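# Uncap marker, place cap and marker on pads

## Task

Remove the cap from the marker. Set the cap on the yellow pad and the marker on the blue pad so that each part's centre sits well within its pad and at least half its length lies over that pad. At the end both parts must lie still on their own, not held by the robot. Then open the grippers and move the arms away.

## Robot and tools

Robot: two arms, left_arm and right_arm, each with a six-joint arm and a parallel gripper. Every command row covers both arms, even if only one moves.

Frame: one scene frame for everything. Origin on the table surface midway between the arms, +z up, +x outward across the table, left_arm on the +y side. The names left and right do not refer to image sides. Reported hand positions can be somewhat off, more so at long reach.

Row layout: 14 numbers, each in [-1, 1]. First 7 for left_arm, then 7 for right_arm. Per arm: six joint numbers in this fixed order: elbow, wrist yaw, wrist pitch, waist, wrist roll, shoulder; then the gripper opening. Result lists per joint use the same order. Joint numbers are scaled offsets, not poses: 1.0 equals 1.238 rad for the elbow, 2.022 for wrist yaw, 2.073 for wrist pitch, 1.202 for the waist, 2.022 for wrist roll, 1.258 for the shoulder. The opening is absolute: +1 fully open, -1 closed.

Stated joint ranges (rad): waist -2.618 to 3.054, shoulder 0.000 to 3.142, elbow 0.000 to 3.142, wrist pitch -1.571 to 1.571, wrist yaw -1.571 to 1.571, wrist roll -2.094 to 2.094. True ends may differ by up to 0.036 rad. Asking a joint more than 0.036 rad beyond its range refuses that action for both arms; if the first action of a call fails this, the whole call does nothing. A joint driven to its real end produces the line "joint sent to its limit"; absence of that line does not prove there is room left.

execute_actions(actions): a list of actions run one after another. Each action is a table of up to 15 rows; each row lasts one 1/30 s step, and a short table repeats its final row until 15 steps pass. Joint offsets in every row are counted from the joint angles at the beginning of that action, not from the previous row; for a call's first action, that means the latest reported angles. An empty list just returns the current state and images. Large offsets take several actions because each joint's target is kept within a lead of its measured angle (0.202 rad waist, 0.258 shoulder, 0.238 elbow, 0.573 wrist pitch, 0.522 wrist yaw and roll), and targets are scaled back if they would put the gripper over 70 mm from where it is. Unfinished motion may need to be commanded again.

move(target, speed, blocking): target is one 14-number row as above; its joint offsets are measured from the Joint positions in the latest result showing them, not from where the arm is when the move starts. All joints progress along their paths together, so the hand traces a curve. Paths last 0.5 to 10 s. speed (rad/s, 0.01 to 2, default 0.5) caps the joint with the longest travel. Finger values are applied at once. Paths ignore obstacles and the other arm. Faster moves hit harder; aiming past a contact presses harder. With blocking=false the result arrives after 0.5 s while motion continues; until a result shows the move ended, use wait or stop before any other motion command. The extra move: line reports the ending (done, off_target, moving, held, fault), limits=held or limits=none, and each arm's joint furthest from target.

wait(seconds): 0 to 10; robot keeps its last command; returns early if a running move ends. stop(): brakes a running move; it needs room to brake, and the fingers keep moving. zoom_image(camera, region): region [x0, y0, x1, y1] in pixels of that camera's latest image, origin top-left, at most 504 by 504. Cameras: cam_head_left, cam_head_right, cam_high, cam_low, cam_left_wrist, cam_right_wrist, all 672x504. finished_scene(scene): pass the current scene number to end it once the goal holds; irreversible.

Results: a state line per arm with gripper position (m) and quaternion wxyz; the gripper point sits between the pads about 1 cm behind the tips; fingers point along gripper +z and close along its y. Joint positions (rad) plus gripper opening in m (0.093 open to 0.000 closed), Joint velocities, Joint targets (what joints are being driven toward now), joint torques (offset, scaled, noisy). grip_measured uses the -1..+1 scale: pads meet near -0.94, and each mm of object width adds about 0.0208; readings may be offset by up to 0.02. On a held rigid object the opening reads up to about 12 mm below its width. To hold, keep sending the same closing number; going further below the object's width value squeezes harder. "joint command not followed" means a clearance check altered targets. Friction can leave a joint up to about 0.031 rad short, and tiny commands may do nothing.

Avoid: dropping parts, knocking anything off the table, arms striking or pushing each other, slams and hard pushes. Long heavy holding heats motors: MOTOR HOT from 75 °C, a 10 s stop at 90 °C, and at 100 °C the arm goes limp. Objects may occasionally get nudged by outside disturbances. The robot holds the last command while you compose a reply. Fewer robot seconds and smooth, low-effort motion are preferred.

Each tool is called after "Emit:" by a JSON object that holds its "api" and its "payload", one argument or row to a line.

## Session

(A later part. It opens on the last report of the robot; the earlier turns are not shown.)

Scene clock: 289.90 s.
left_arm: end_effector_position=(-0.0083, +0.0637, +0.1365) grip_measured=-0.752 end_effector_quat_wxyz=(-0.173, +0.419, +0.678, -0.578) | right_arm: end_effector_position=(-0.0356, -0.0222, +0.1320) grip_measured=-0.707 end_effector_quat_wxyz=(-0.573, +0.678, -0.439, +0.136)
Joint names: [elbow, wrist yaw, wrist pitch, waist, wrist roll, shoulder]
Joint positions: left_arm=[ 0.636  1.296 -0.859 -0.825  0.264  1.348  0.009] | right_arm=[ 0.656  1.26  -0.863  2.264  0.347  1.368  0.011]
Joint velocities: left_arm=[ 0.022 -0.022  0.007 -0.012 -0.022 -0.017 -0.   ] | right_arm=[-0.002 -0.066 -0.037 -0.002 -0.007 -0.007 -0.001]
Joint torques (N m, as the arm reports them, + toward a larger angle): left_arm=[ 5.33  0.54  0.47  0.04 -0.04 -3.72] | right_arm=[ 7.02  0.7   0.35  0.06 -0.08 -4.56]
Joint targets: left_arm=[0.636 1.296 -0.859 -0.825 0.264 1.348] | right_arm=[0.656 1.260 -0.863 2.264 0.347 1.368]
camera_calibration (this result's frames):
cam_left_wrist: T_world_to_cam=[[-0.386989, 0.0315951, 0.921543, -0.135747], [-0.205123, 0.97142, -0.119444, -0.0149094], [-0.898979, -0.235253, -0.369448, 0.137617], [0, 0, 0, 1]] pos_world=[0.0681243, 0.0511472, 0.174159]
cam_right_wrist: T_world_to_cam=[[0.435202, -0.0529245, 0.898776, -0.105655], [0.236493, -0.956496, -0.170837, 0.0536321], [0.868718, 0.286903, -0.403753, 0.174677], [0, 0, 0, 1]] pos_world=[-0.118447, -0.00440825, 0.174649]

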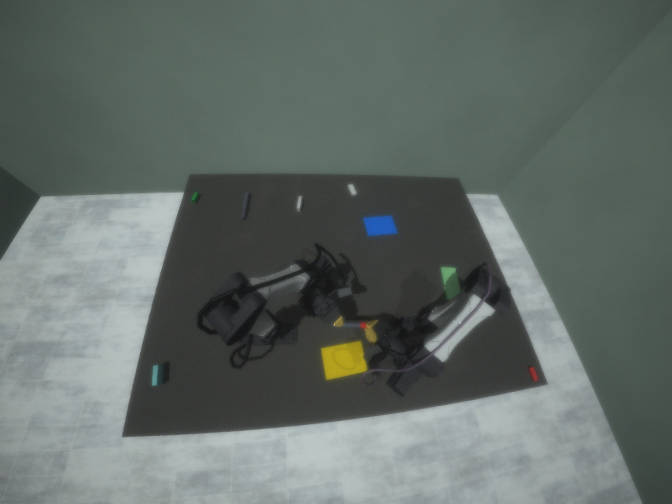

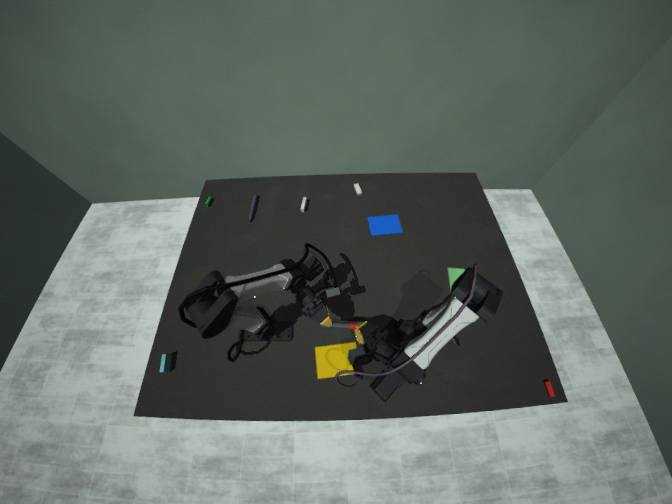

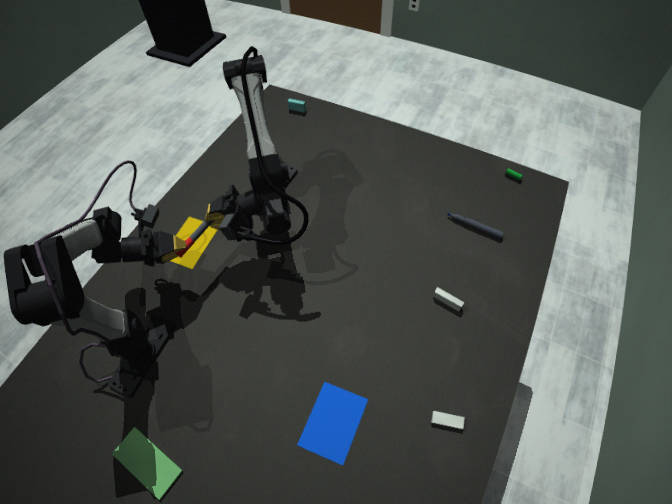

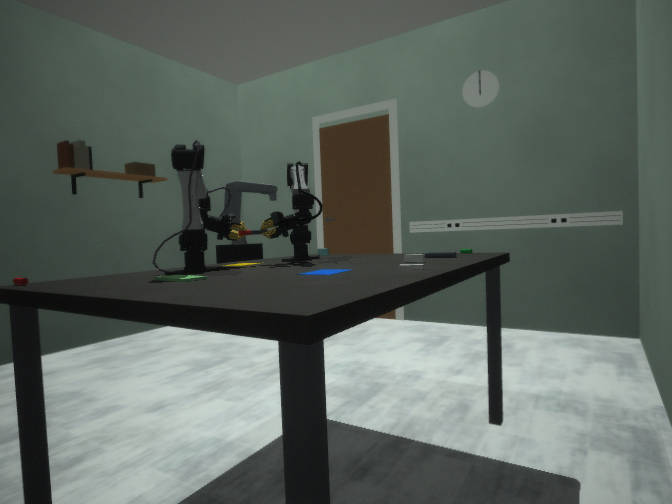

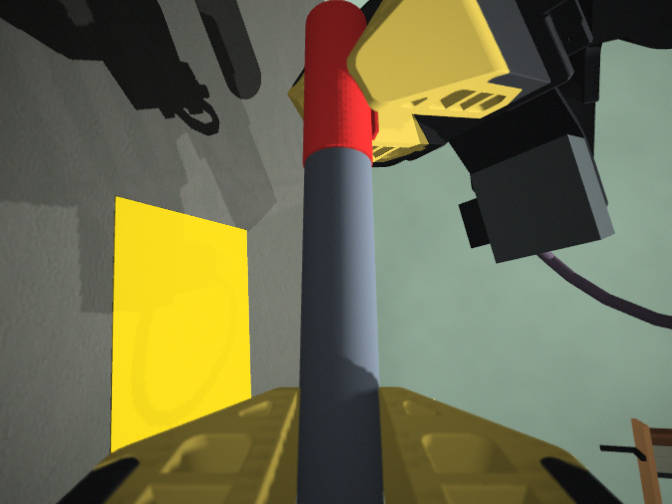

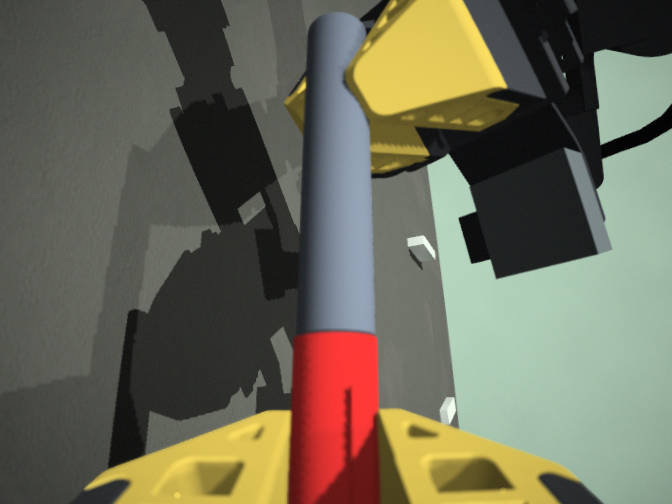

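Emit:
{"api": "move", "payload": {
  "target": [-0.0687, -0.0148, -0.0386, 0.0333, 0, -0.0715, -0.9, -0.0687, -0.0148, -0.040, 0.0333, 0, -0.0715, -0.9],
  "speed": 0.12
}}

Scene clock: 331.93 s.
left_arm: end_effector_position=(-0.0117, +0.0791, +0.1310) grip_measured=-0.752 end_effector_quat_wxyz=(-0.172, +0.403, +0.698, -0.567) | right_arm: end_effector_position=(-0.0299, -0.0395, +0.1241) grip_measured=-0.707 end_effector_quat_wxyz=(-0.558, +0.700, -0.424, +0.138)
Joint names: [elbow, wrist yaw, wrist pitch, waist, wrist roll, shoulder]
Joint positions: left_arm=[ 0.584  1.267 -0.908 -0.788  0.264  1.28   0.009] | right_arm=[ 0.595  1.225 -0.909  2.299  0.347  1.299  0.011]
Joint velocities: left_arm=[ 0.012  0.022 -0.007  0.002 -0.007 -0.002 -0.   ] | right_arm=[ 0.002  0.022  0.007 -0.007  0.007 -0.017  0.   ]
Joint torques (N m, as the arm reports them, + toward a larger angle): left_arm=[ 3.21  0.51  0.15  0.25 -0.04 -4.72] | right_arm=[ 4.77  0.74 -0.08  0.45 -0.08 -5.59]
Joint targets: left_arm=[0.551 1.266 -0.939 -0.785 0.264 1.258] | right_arm=[0.571 1.230 -0.946 2.304 0.347 1.279]
move: off_target (left_arm, right_arm); limits=none; left_arm: farthest joint: the elbow, 0.033 radians from its target (0.085 radians at the start); right_arm: farthest joint: the wrist pitch, 0.037 radians from its target (0.083 radians at the start)
camera_calibration (this result's frames):
cam_left_wrist: T_world_to_cam=[[-0.386518, -0.0222808, 0.922013, -0.128314], [-0.24097, 0.967422, -0.0776393, -0.0368167], [-0.890246, -0.252187, -0.379295, 0.138922], [0, 0, 0, 1]] pos_world=[0.0652074, 0.0677926, 0.168141]
cam_right_wrist: T_world_to_cam=[[0.434397, 0.00770255, 0.900688, -0.0998693], [0.269163, -0.955381, -0.121646, 0.0293596], [0.859564, 0.295274, -0.417088, 0.173238], [0, 0, 0, 1]] pos_world=[-0.113429, -0.0223339, 0.165778]

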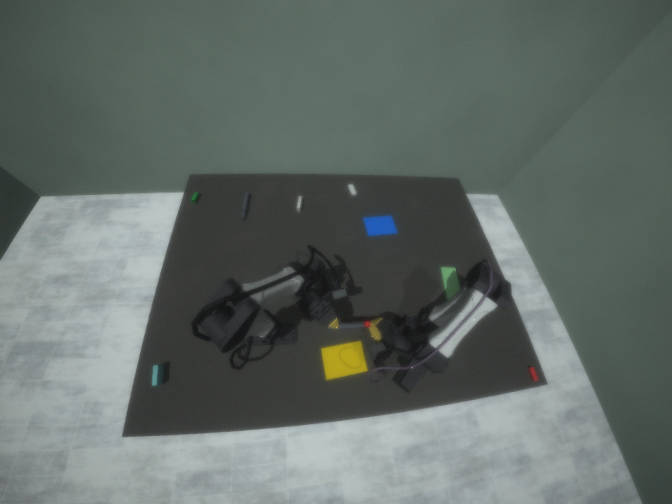

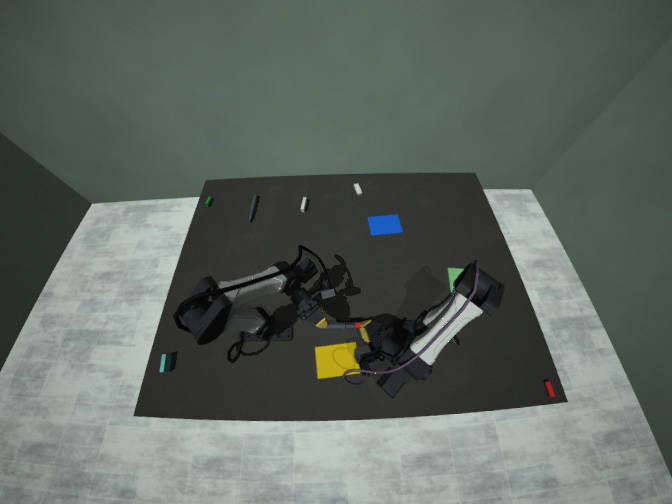

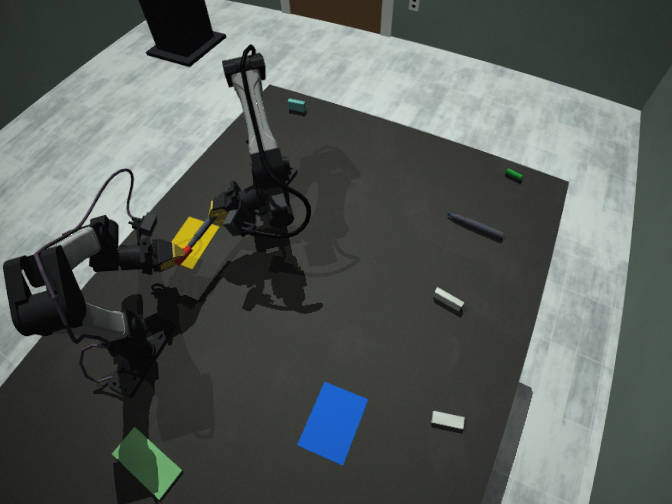

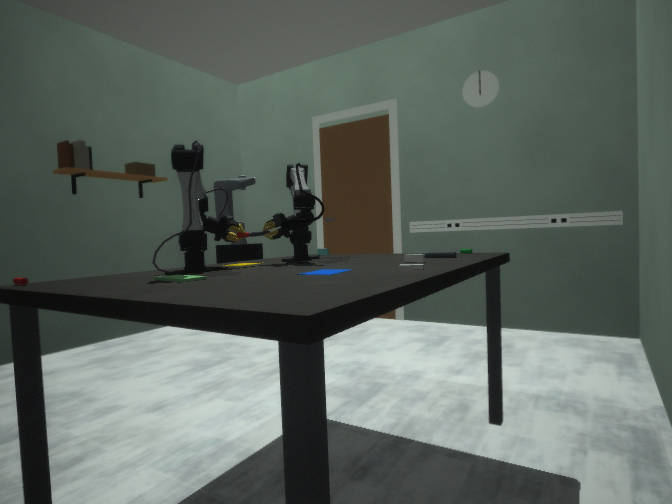

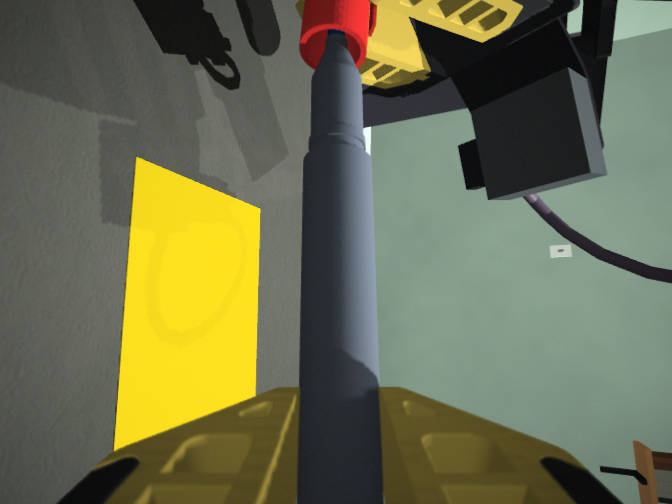

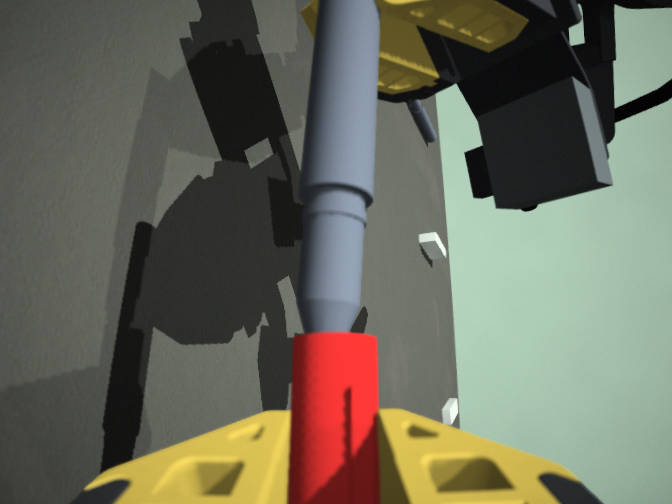

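Emit:
{"api": "move", "payload": {
  "target": [-0.0727, 0, -0.0207, 0.0666, 0, -0.0835, -0.9, -0.0727, 0, -0.022, 0.0666, 0, -0.0835, -0.9],
  "speed": 0.2
}}

Scene clock: 367.80 s.
left_arm: end_effector_position=(-0.0105, +0.0931, +0.1285) grip_measured=-0.752 end_effector_quat_wxyz=(-0.157, +0.375, +0.713, -0.571) | right_arm: end_effector_position=(-0.0291, -0.0549, +0.1202) grip_measured=-0.707 end_effector_quat_wxyz=(-0.561, +0.716, -0.396, +0.124)
Joint names: [elbow, wrist yaw, wrist pitch, waist, wrist roll, shoulder]
Joint positions: left_arm=[ 0.521  1.266 -0.941 -0.719  0.264  1.197  0.009] | right_arm=[ 0.525  1.223 -0.939  2.367  0.347  1.213  0.011]
Joint velocities: left_arm=[-0.012  0.022  0.022  0.002 -0.081  0.017 -0.001] | right_arm=[ 0.002 -0.022 -0.022 -0.012 -0.022 -0.007 -0.001]
Joint torques (N m, as the arm reports them, + toward a larger angle): left_arm=[ 3.62  0.55  0.32  0.89 -0.04 -4.05] | right_arm=[ 5.22  0.71  0.11  0.92 -0.08 -4.68]
Joint targets: left_arm=[0.494 1.267 -0.951 -0.708 0.264 1.175] | right_arm=[0.505 1.225 -0.955 2.379 0.347 1.194]
move: off_target (left_arm); limits=none; left_arm: farthest joint: the elbow, 0.027 radians from its target (0.090 radians at the start); right_arm: farthest joint: the shoulder, 0.020 radians from its target (0.105 radians at the start)
camera_calibration (this result's frames):
cam_left_wrist: T_world_to_cam=[[-0.375935, -0.0572253, 0.924878, -0.122219], [-0.307746, 0.949151, -0.0663622, -0.0507615], [-0.874051, -0.309575, -0.37443, 0.147406], [0, 0, 0, 1]] pos_world=[0.0672725, 0.0868196, 0.164862]
cam_right_wrist: T_world_to_cam=[[0.424231, 0.0471428, 0.904326, -0.095171], [0.334361, -0.936231, -0.108047, 0.0152627], [0.841565, 0.348208, -0.412941, 0.177374], [0, 0, 0, 1]] pos_world=[-0.114001, -0.0429871, 0.16096]

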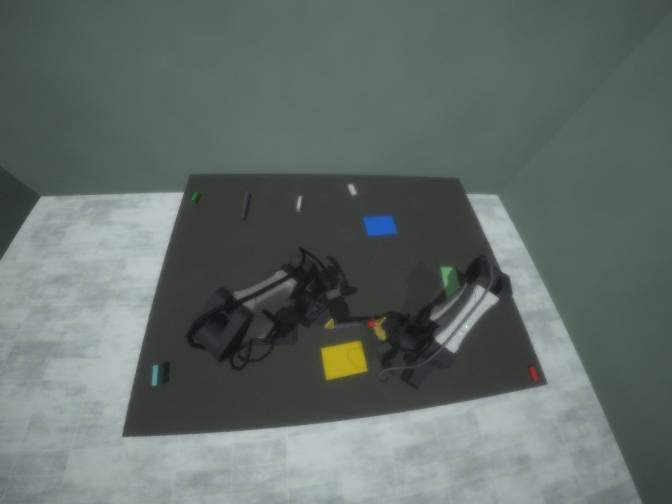

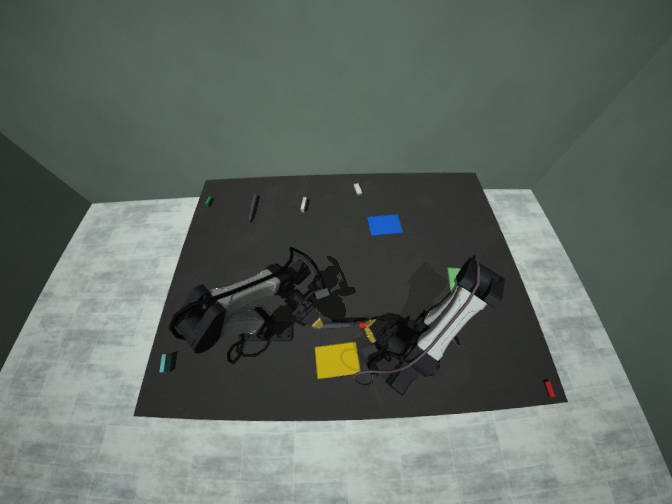

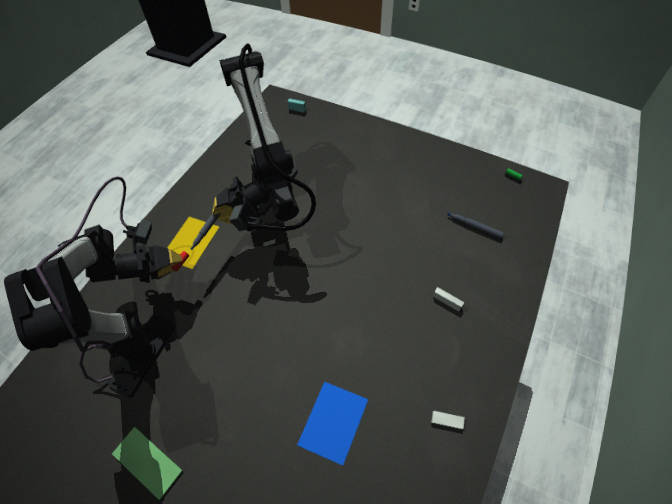

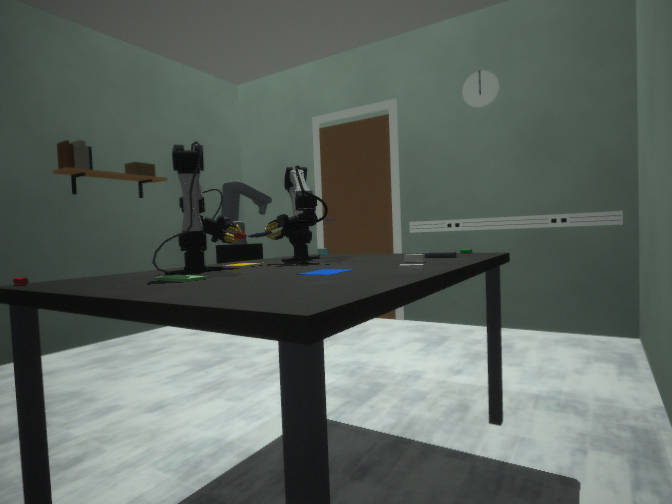

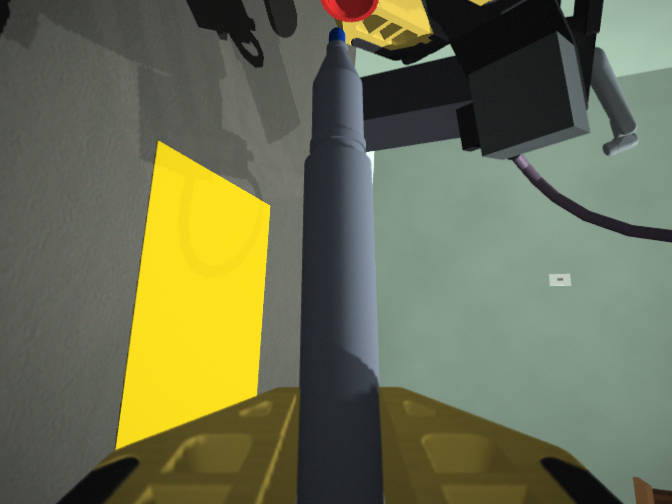

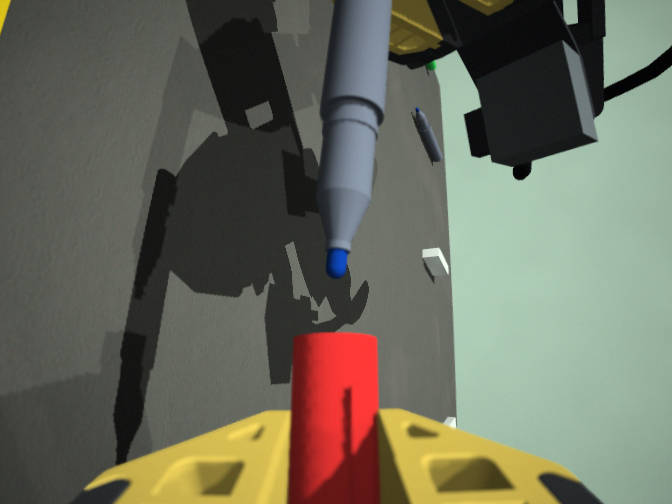

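Emit:
{"api": "move", "payload": {
  "target": [0.6866, -0.3956, 0.1447, 0.0, -0.079, 0.5405, -0.9, 0, -0.2967, 0.3618, -0.06, -0.099, 0, -0.9],
  "speed": 0.8
}}

Scene clock: 380.13 s.
left_arm: end_effector_position=(+0.2524, -0.0325, +0.0925) grip_measured=-0.752 end_effector_quat_wxyz=(+0.115, +0.436, +0.848, -0.278) | right_arm: end_effector_position=(-0.1564, -0.0024, +0.0864) grip_measured=-0.707 end_effector_quat_wxyz=(-0.372, +0.760, -0.489, -0.210)
Joint names: [elbow, wrist yaw, wrist pitch, waist, wrist roll, shoulder]
Joint positions: left_arm=[ 1.343  0.473 -0.653 -0.719  0.114  1.858  0.009] | right_arm=[ 0.525  0.63  -0.215  2.307  0.156  1.213  0.011]
Joint velocities: left_arm=[ 0.007 -0.051 -0.022  0.002  0.051 -0.007 -0.001] | right_arm=[ 0.007  0.007  0.007 -0.017 -0.051  0.002 -0.   ]
Joint torques (N m, as the arm reports them, + toward a larger angle): left_arm=[ 8.08  0.2   1.35  0.05 -0.19 -8.05] | right_arm=[ 8.4   0.3   1.76 -0.79 -0.23 -4.23]
Joint targets: left_arm=[1.371 0.466 -0.640 -0.719 0.104 1.877] | right_arm=[0.525 0.623 -0.188 2.295 0.147 1.213]
move: off_target (left_arm, right_arm); limits=none; left_arm: farthest joint: the elbow, 0.028 radians from its target (0.850 radians at the start); right_arm: farthest joint: the wrist pitch, 0.026 radians from its target (0.750 radians at the start)
camera_calibration (this result's frames):
cam_left_wrist: T_world_to_cam=[[-0.816857, -0.454366, 0.355382, 0.153754], [-0.498403, 0.866101, -0.0382624, 0.189779], [-0.290412, -0.208378, -0.933938, 0.232636], [0, 0, 0, 1]] pos_world=[0.287742, -0.0460308, 0.169888]
cam_right_wrist: T_world_to_cam=[[0.901244, 0.233646, 0.364924, 0.10859], [0.368261, -0.856816, -0.360901, 0.130573], [0.228349, 0.459647, -0.858243, 0.195067], [0, 0, 0, 1]] pos_world=[-0.190494, -0.00315652, 0.174912]

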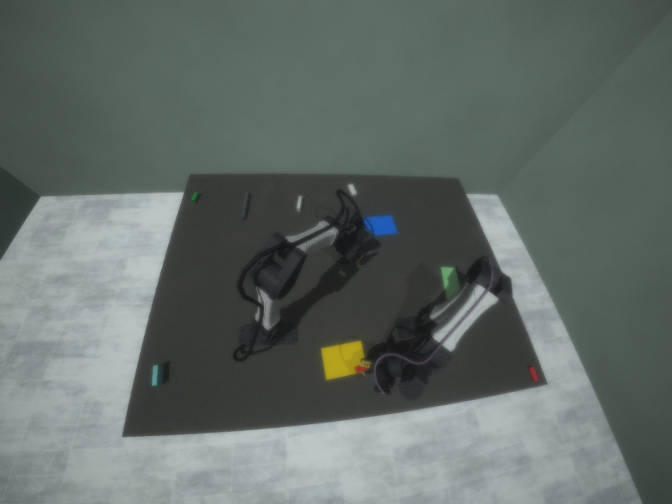

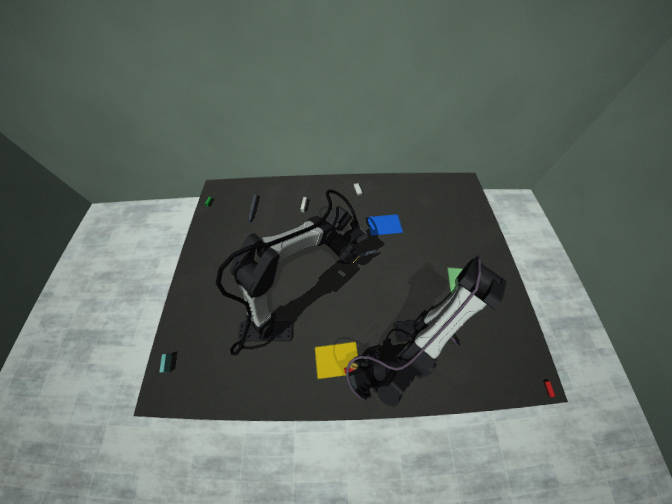

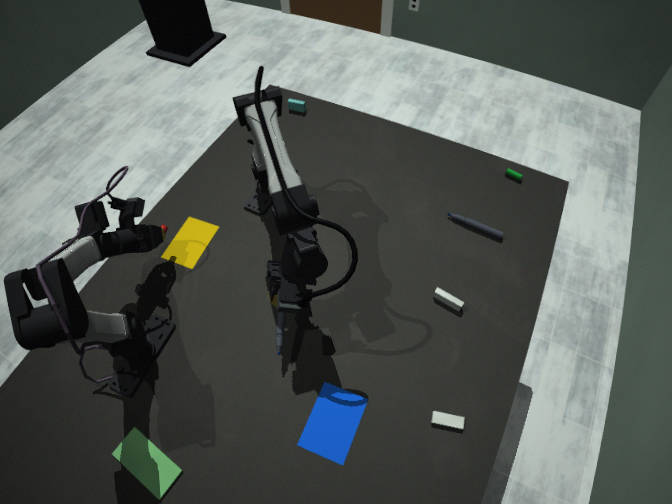

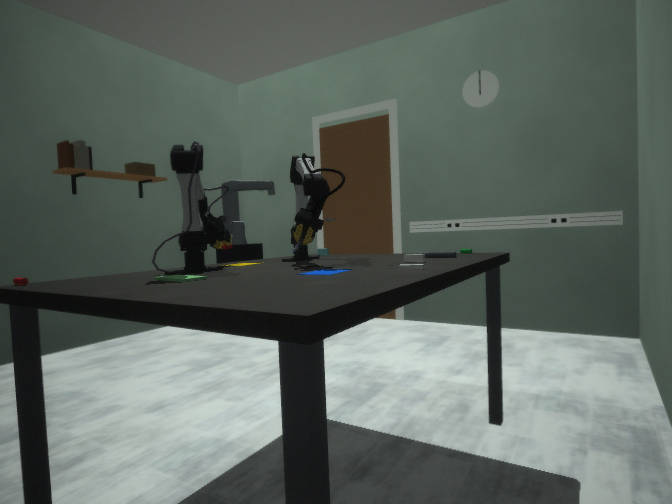

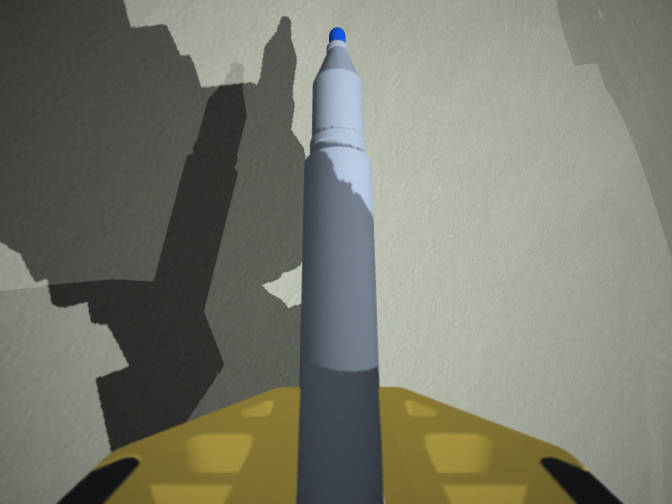

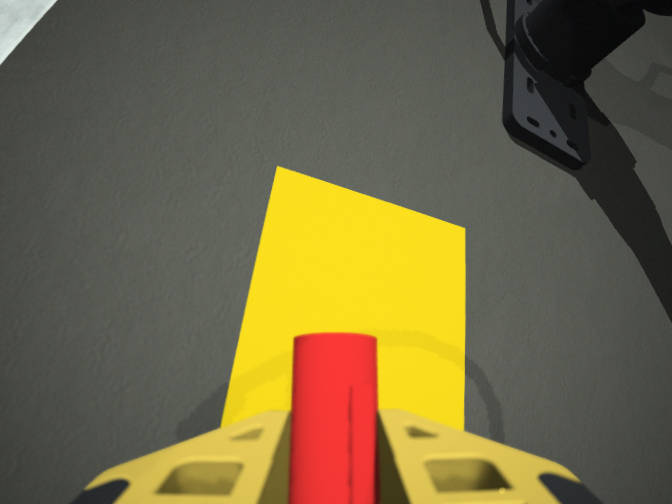

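Emit:
{"api": "move", "payload": {
  "target": [0.6353, -0.2379, 0.1582, -0.0699, -0.0613, 0.5326, -0.9, -0.1166, -0.315, 0.2304, -0.426, -0.0816, 0.1224, -0.9],
  "speed": 0.7
}}

Scene clock: 405.30 s.
left_arm: end_effector_position=(+0.4424, -0.1688, +0.0615) grip_measured=-0.752 end_effector_quat_wxyz=(+0.367, +0.363, +0.842, -0.158) | right_arm: end_effector_position=(-0.1201, +0.0495, +0.0468) grip_measured=-0.707 end_effector_quat_wxyz=(-0.245, +0.734, -0.539, -0.333)
Joint names: [elbow, wrist yaw, wrist pitch, waist, wrist roll, shoulder]
Joint positions: left_arm=[ 2.103 -0.    -0.339 -0.795  0.     2.512  0.009] | right_arm=[0.399 0.002 0.235 1.806 0.002 1.352 0.011]
Joint velocities: left_arm=[ 0.022  0.022 -0.051  0.012  0.007 -0.007  0.   ] | right_arm=[ 0.007 -0.007  0.007 -0.017  0.007 -0.007 -0.   ]
Joint torques (N m, as the arm reports them, + toward a larger angle): left_arm=[  8.75  -0.13   2.04  -0.56  -0.2  -13.99] | right_arm=[ 6.05 -0.02  2.09 -0.73 -0.27 -3.7 ]
Joint targets: left_arm=[2.130 -0.008 -0.325 -0.803 -0.010 2.528] | right_arm=[0.381 -0.007 0.263 1.795 -0.009 1.367]
move: off_target (left_arm, right_arm); limits=none; left_arm: farthest joint: the elbow, 0.026 radians from its target (0.786 radians at the start); right_arm: farthest joint: the wrist pitch, 0.028 radians from its target (0.477 radians at the start)
camera_calibration (this result's frames):
cam_left_wrist: T_world_to_cam=[[-0.732539, -0.680388, -0.0214173, 0.205744], [-0.62985, 0.68939, -0.357814, 0.449328], [0.258217, -0.248623, -0.933547, -0.0191137], [0, 0, 0, 1]] pos_world=[0.43866, -0.174528, 0.147339]
cam_right_wrist: T_world_to_cam=[[0.957124, 0.289649, 0.00408461, 0.0990368], [0.265493, -0.871489, -0.412336, 0.138256], [-0.115873, 0.395741, -0.911023, 0.0932718], [0, 0, 0, 1]] pos_world=[-0.120689, 0.0548914, 0.141576]

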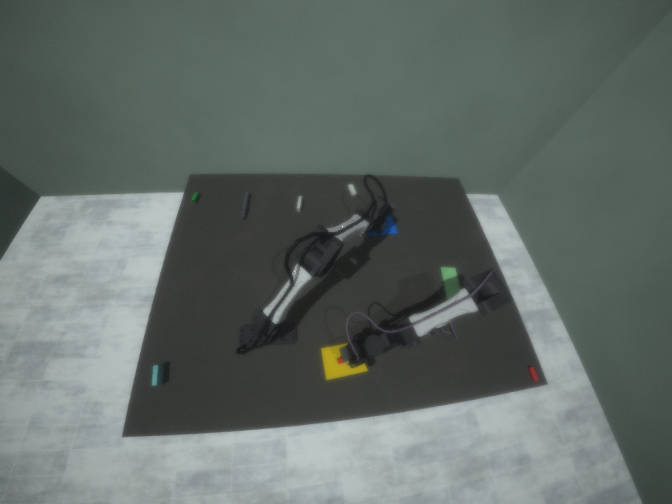

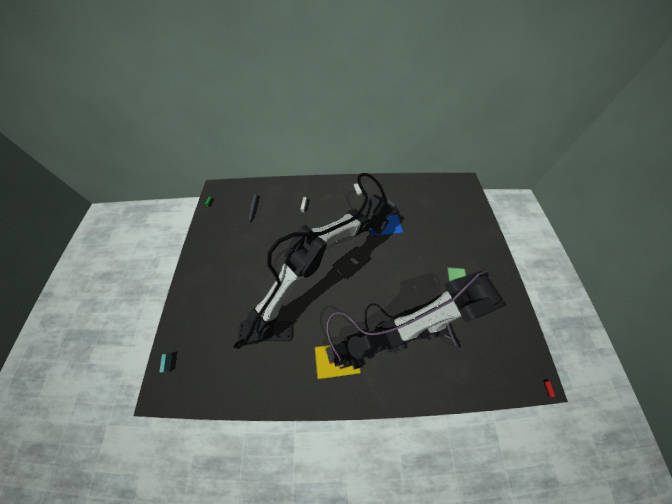

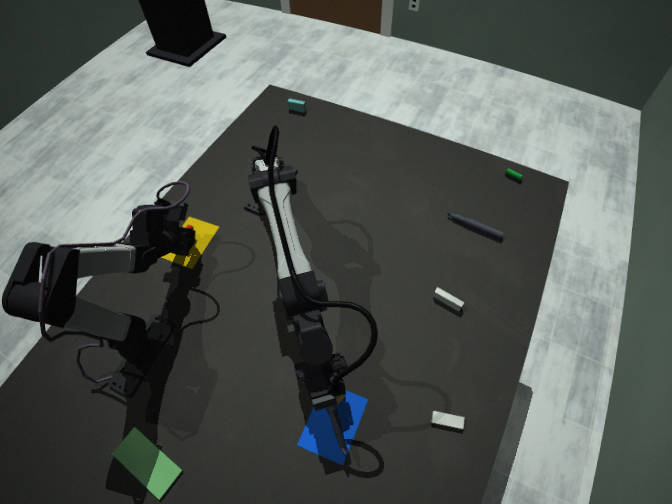

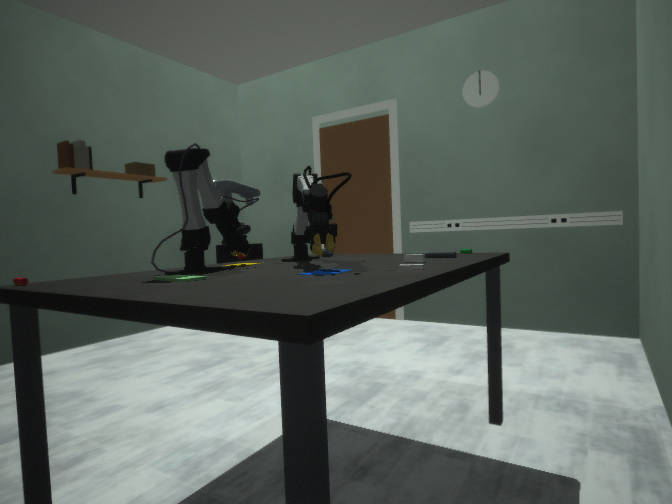

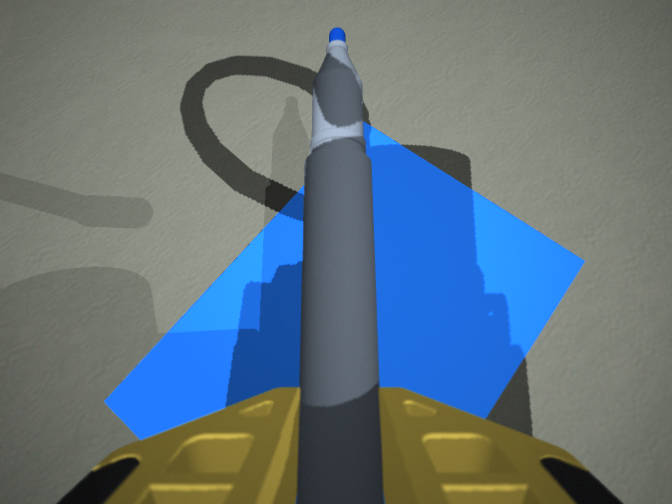

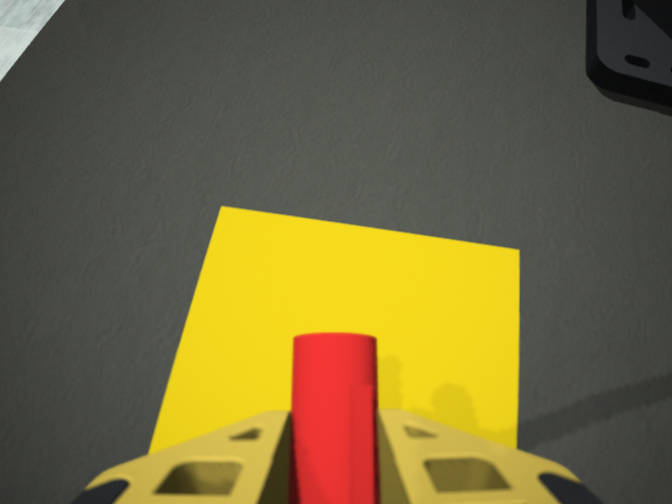

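Emit:
{"api": "move", "payload": {
  "target": [0, 0, 0, 0, 0, 0.0655, -0.9, 0, 0, 0, 0, 0, 0.058, -0.9],
  "speed": 0.12
}}

Scene clock: 432.03 s.
left_arm: end_effector_position=(+0.4392, -0.1654, +0.0202) grip_measured=-0.752 end_effector_quat_wxyz=(+0.340, +0.368, +0.853, -0.146) | right_arm: end_effector_position=(-0.1188, +0.0453, +0.0288) grip_measured=-0.707 end_effector_quat_wxyz=(-0.229, +0.743, -0.546, -0.312)
Joint names: [elbow, wrist yaw, wrist pitch, waist, wrist roll, shoulder]
Joint positions: left_arm=[ 2.103 -0.001 -0.339 -0.795  0.     2.577  0.009] | right_arm=[0.399 0.002 0.235 1.806 0.002 1.41  0.011]
Joint velocities: left_arm=[-0.002  0.007  0.022 -0.012 -0.007 -0.007  0.   ] | right_arm=[-0.017 -0.007 -0.007 -0.007 -0.051 -0.012 -0.002]
Joint torques (N m, as the arm reports them, + toward a larger angle): left_arm=[  6.98  -0.06   1.83   0.06  -0.1  -13.98] | right_arm=[ 7.37  0.07  1.76  0.07 -0.14 -3.95]
Joint targets: left_arm=[2.103 -0.000 -0.339 -0.795 0.000 2.595] | right_arm=[0.399 0.002 0.235 1.806 0.002 1.425]
move: done; limits=none; left_arm: farthest joint: the shoulder, 0.017 radians from its target (0.082 radians at the start); right_arm: farthest joint: the shoulder, 0.015 radians from its target (0.073 radians at the start)
camera_calibration (this result's frames):
cam_left_wrist: T_world_to_cam=[[-0.733292, -0.679587, -0.0210845, 0.20534], [-0.644478, 0.70462, -0.296915, 0.437929], [0.216636, -0.204137, -0.954671, -0.0299433], [0, 0, 0, 1]] pos_world=[0.439297, -0.175139, 0.105771]
cam_right_wrist: T_world_to_cam=[[0.956969, 0.290154, 0.00454745, 0.0990645], [0.272355, -0.892634, -0.359203, 0.127069], [-0.100165, 0.344985, -0.933248, 0.0833972], [0, 0, 0, 1]] pos_world=[-0.121056, 0.0559118, 0.123024]

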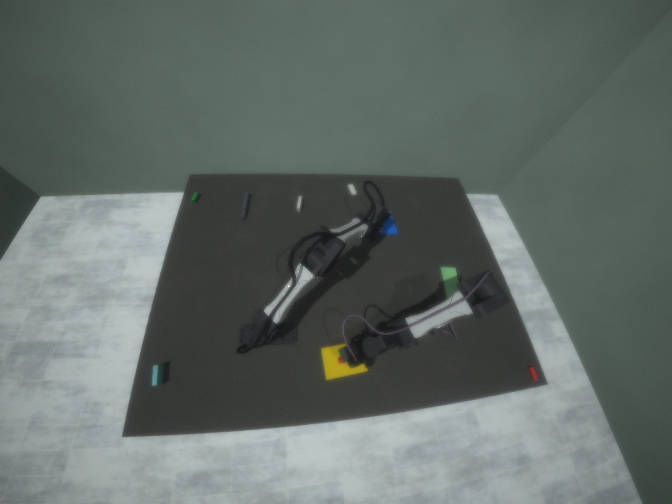

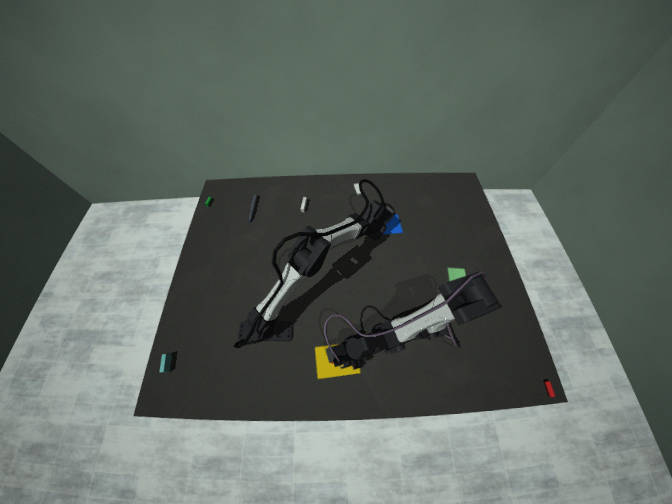

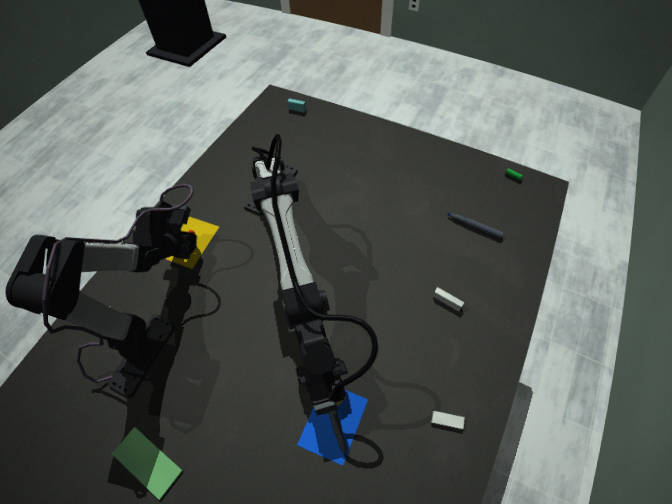

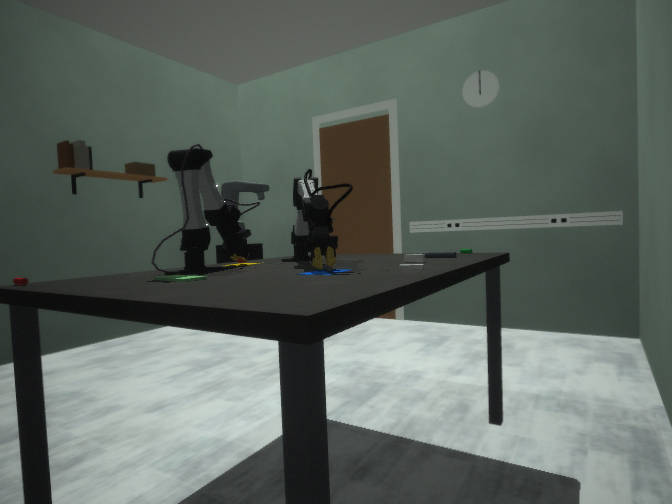

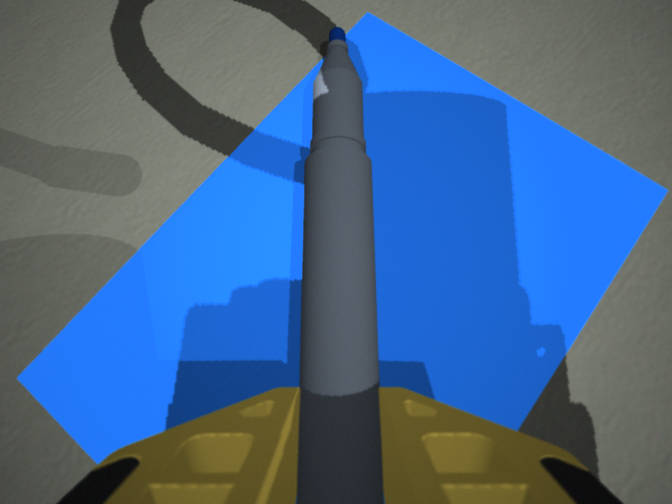

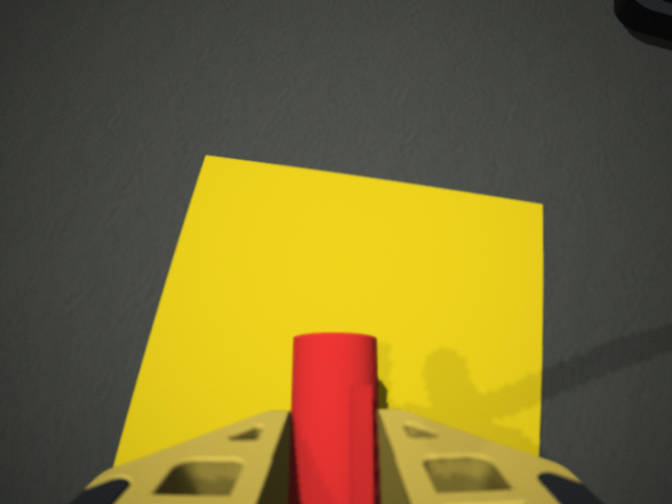

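Emit:
{"api": "move", "payload": {
  "target": [0, 0, -0.0174, 0, 0, 0, -0.9, 0, 0, 0, 0, 0, 0.0326, -0.9],
  "speed": 0.08
}}

Scene clock: 446.93 s.
left_arm: end_effector_position=(+0.4389, -0.1650, +0.0198) grip_measured=-0.752 end_effector_quat_wxyz=(+0.339, +0.368, +0.854, -0.146) | right_arm: end_effector_position=(-0.1182, +0.0432, +0.0210) grip_measured=-0.707 end_effector_quat_wxyz=(-0.222, +0.747, -0.548, -0.303)
Joint names: [elbow, wrist yaw, wrist pitch, waist, wrist roll, shoulder]
Joint positions: left_arm=[ 2.103 -0.001 -0.341 -0.795  0.     2.577  0.009] | right_arm=[0.399 0.002 0.235 1.806 0.002 1.434 0.011]
Joint velocities: left_arm=[-0.007 -0.037  0.022  0.007  0.007  0.007  0.   ] | right_arm=[ 0.012 -0.022  0.081 -0.007 -0.051  0.007  0.   ]
Joint torques (N m, as the arm reports them, + toward a larger angle): left_arm=[  6.9   -0.06   1.52   0.04  -0.1  -15.37] | right_arm=[ 7.19  0.07  1.74  0.08 -0.15 -4.05]
Joint targets: left_arm=[2.103 -0.001 -0.375 -0.795 0.000 2.577] | right_arm=[0.399 0.002 0.235 1.806 0.002 1.451]
move: off_target (left_arm); limits=none; left_arm: farthest joint: the wrist pitch, 0.034 radians from its target (0.036 radians at the start); right_arm: farthest joint: the shoulder, 0.017 radians from its target (0.041 radians at the start)
camera_calibration (this result's frames):
cam_left_wrist: T_world_to_cam=[[-0.733331, -0.679546, -0.0210581, 0.205349], [-0.64502, 0.705194, -0.294365, 0.43763], [0.214884, -0.202284, -0.955461, -0.0291372], [0, 0, 0, 1]] pos_world=[0.43913, -0.174963, 0.105308]
cam_right_wrist: T_world_to_cam=[[0.956934, 0.290265, 0.00485018, 0.0990572], [0.274957, -0.900851, -0.335956, 0.122425], [-0.093147, 0.322821, -0.941865, 0.0789657], [0, 0, 0, 1]] pos_world=[-0.121097, 0.0560423, 0.115024]

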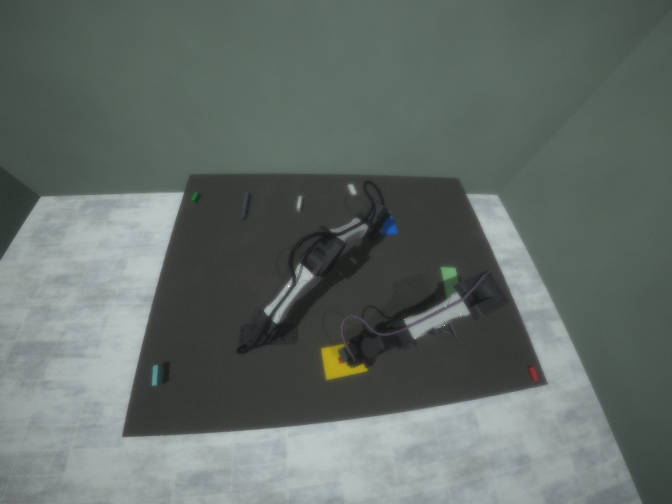

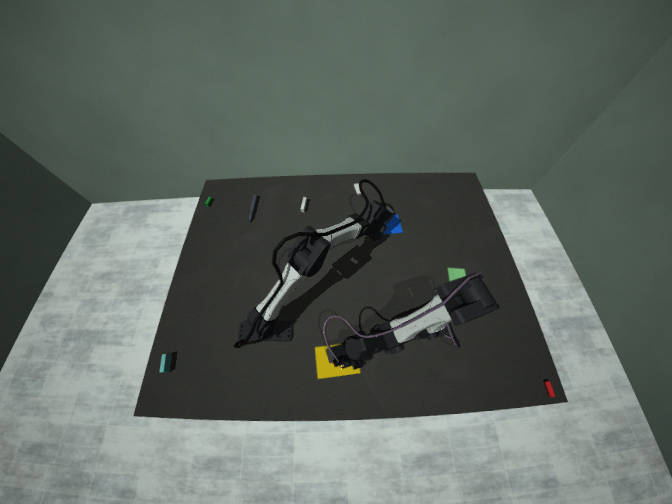

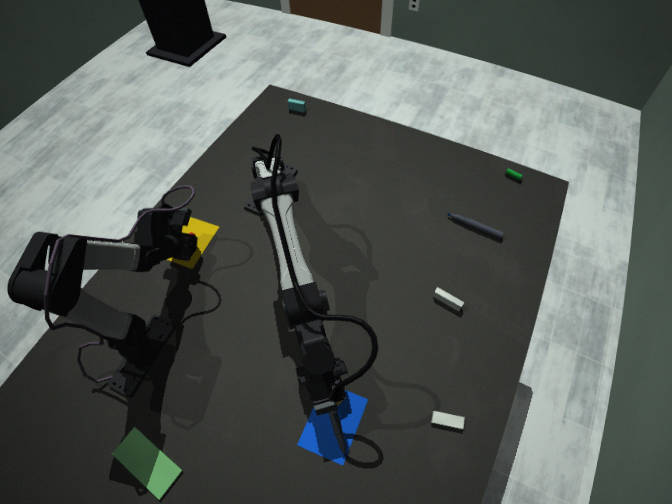

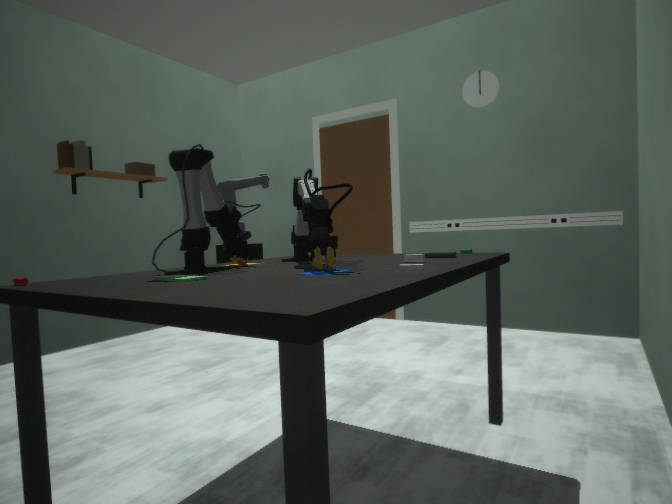

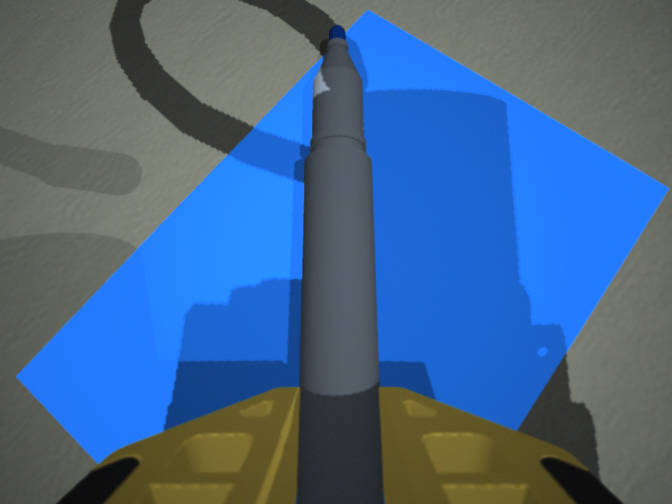

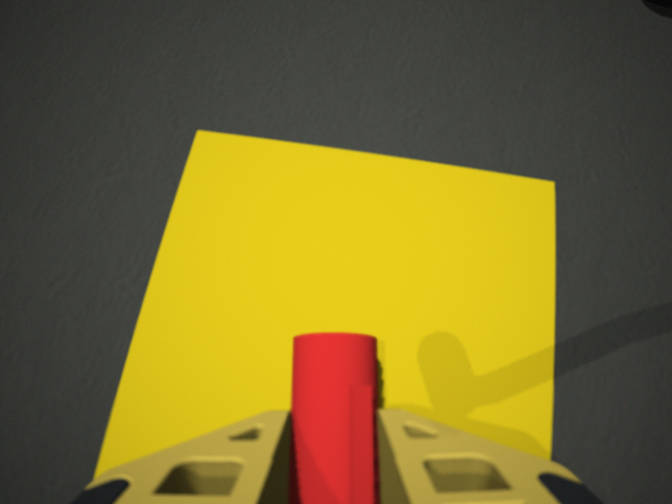

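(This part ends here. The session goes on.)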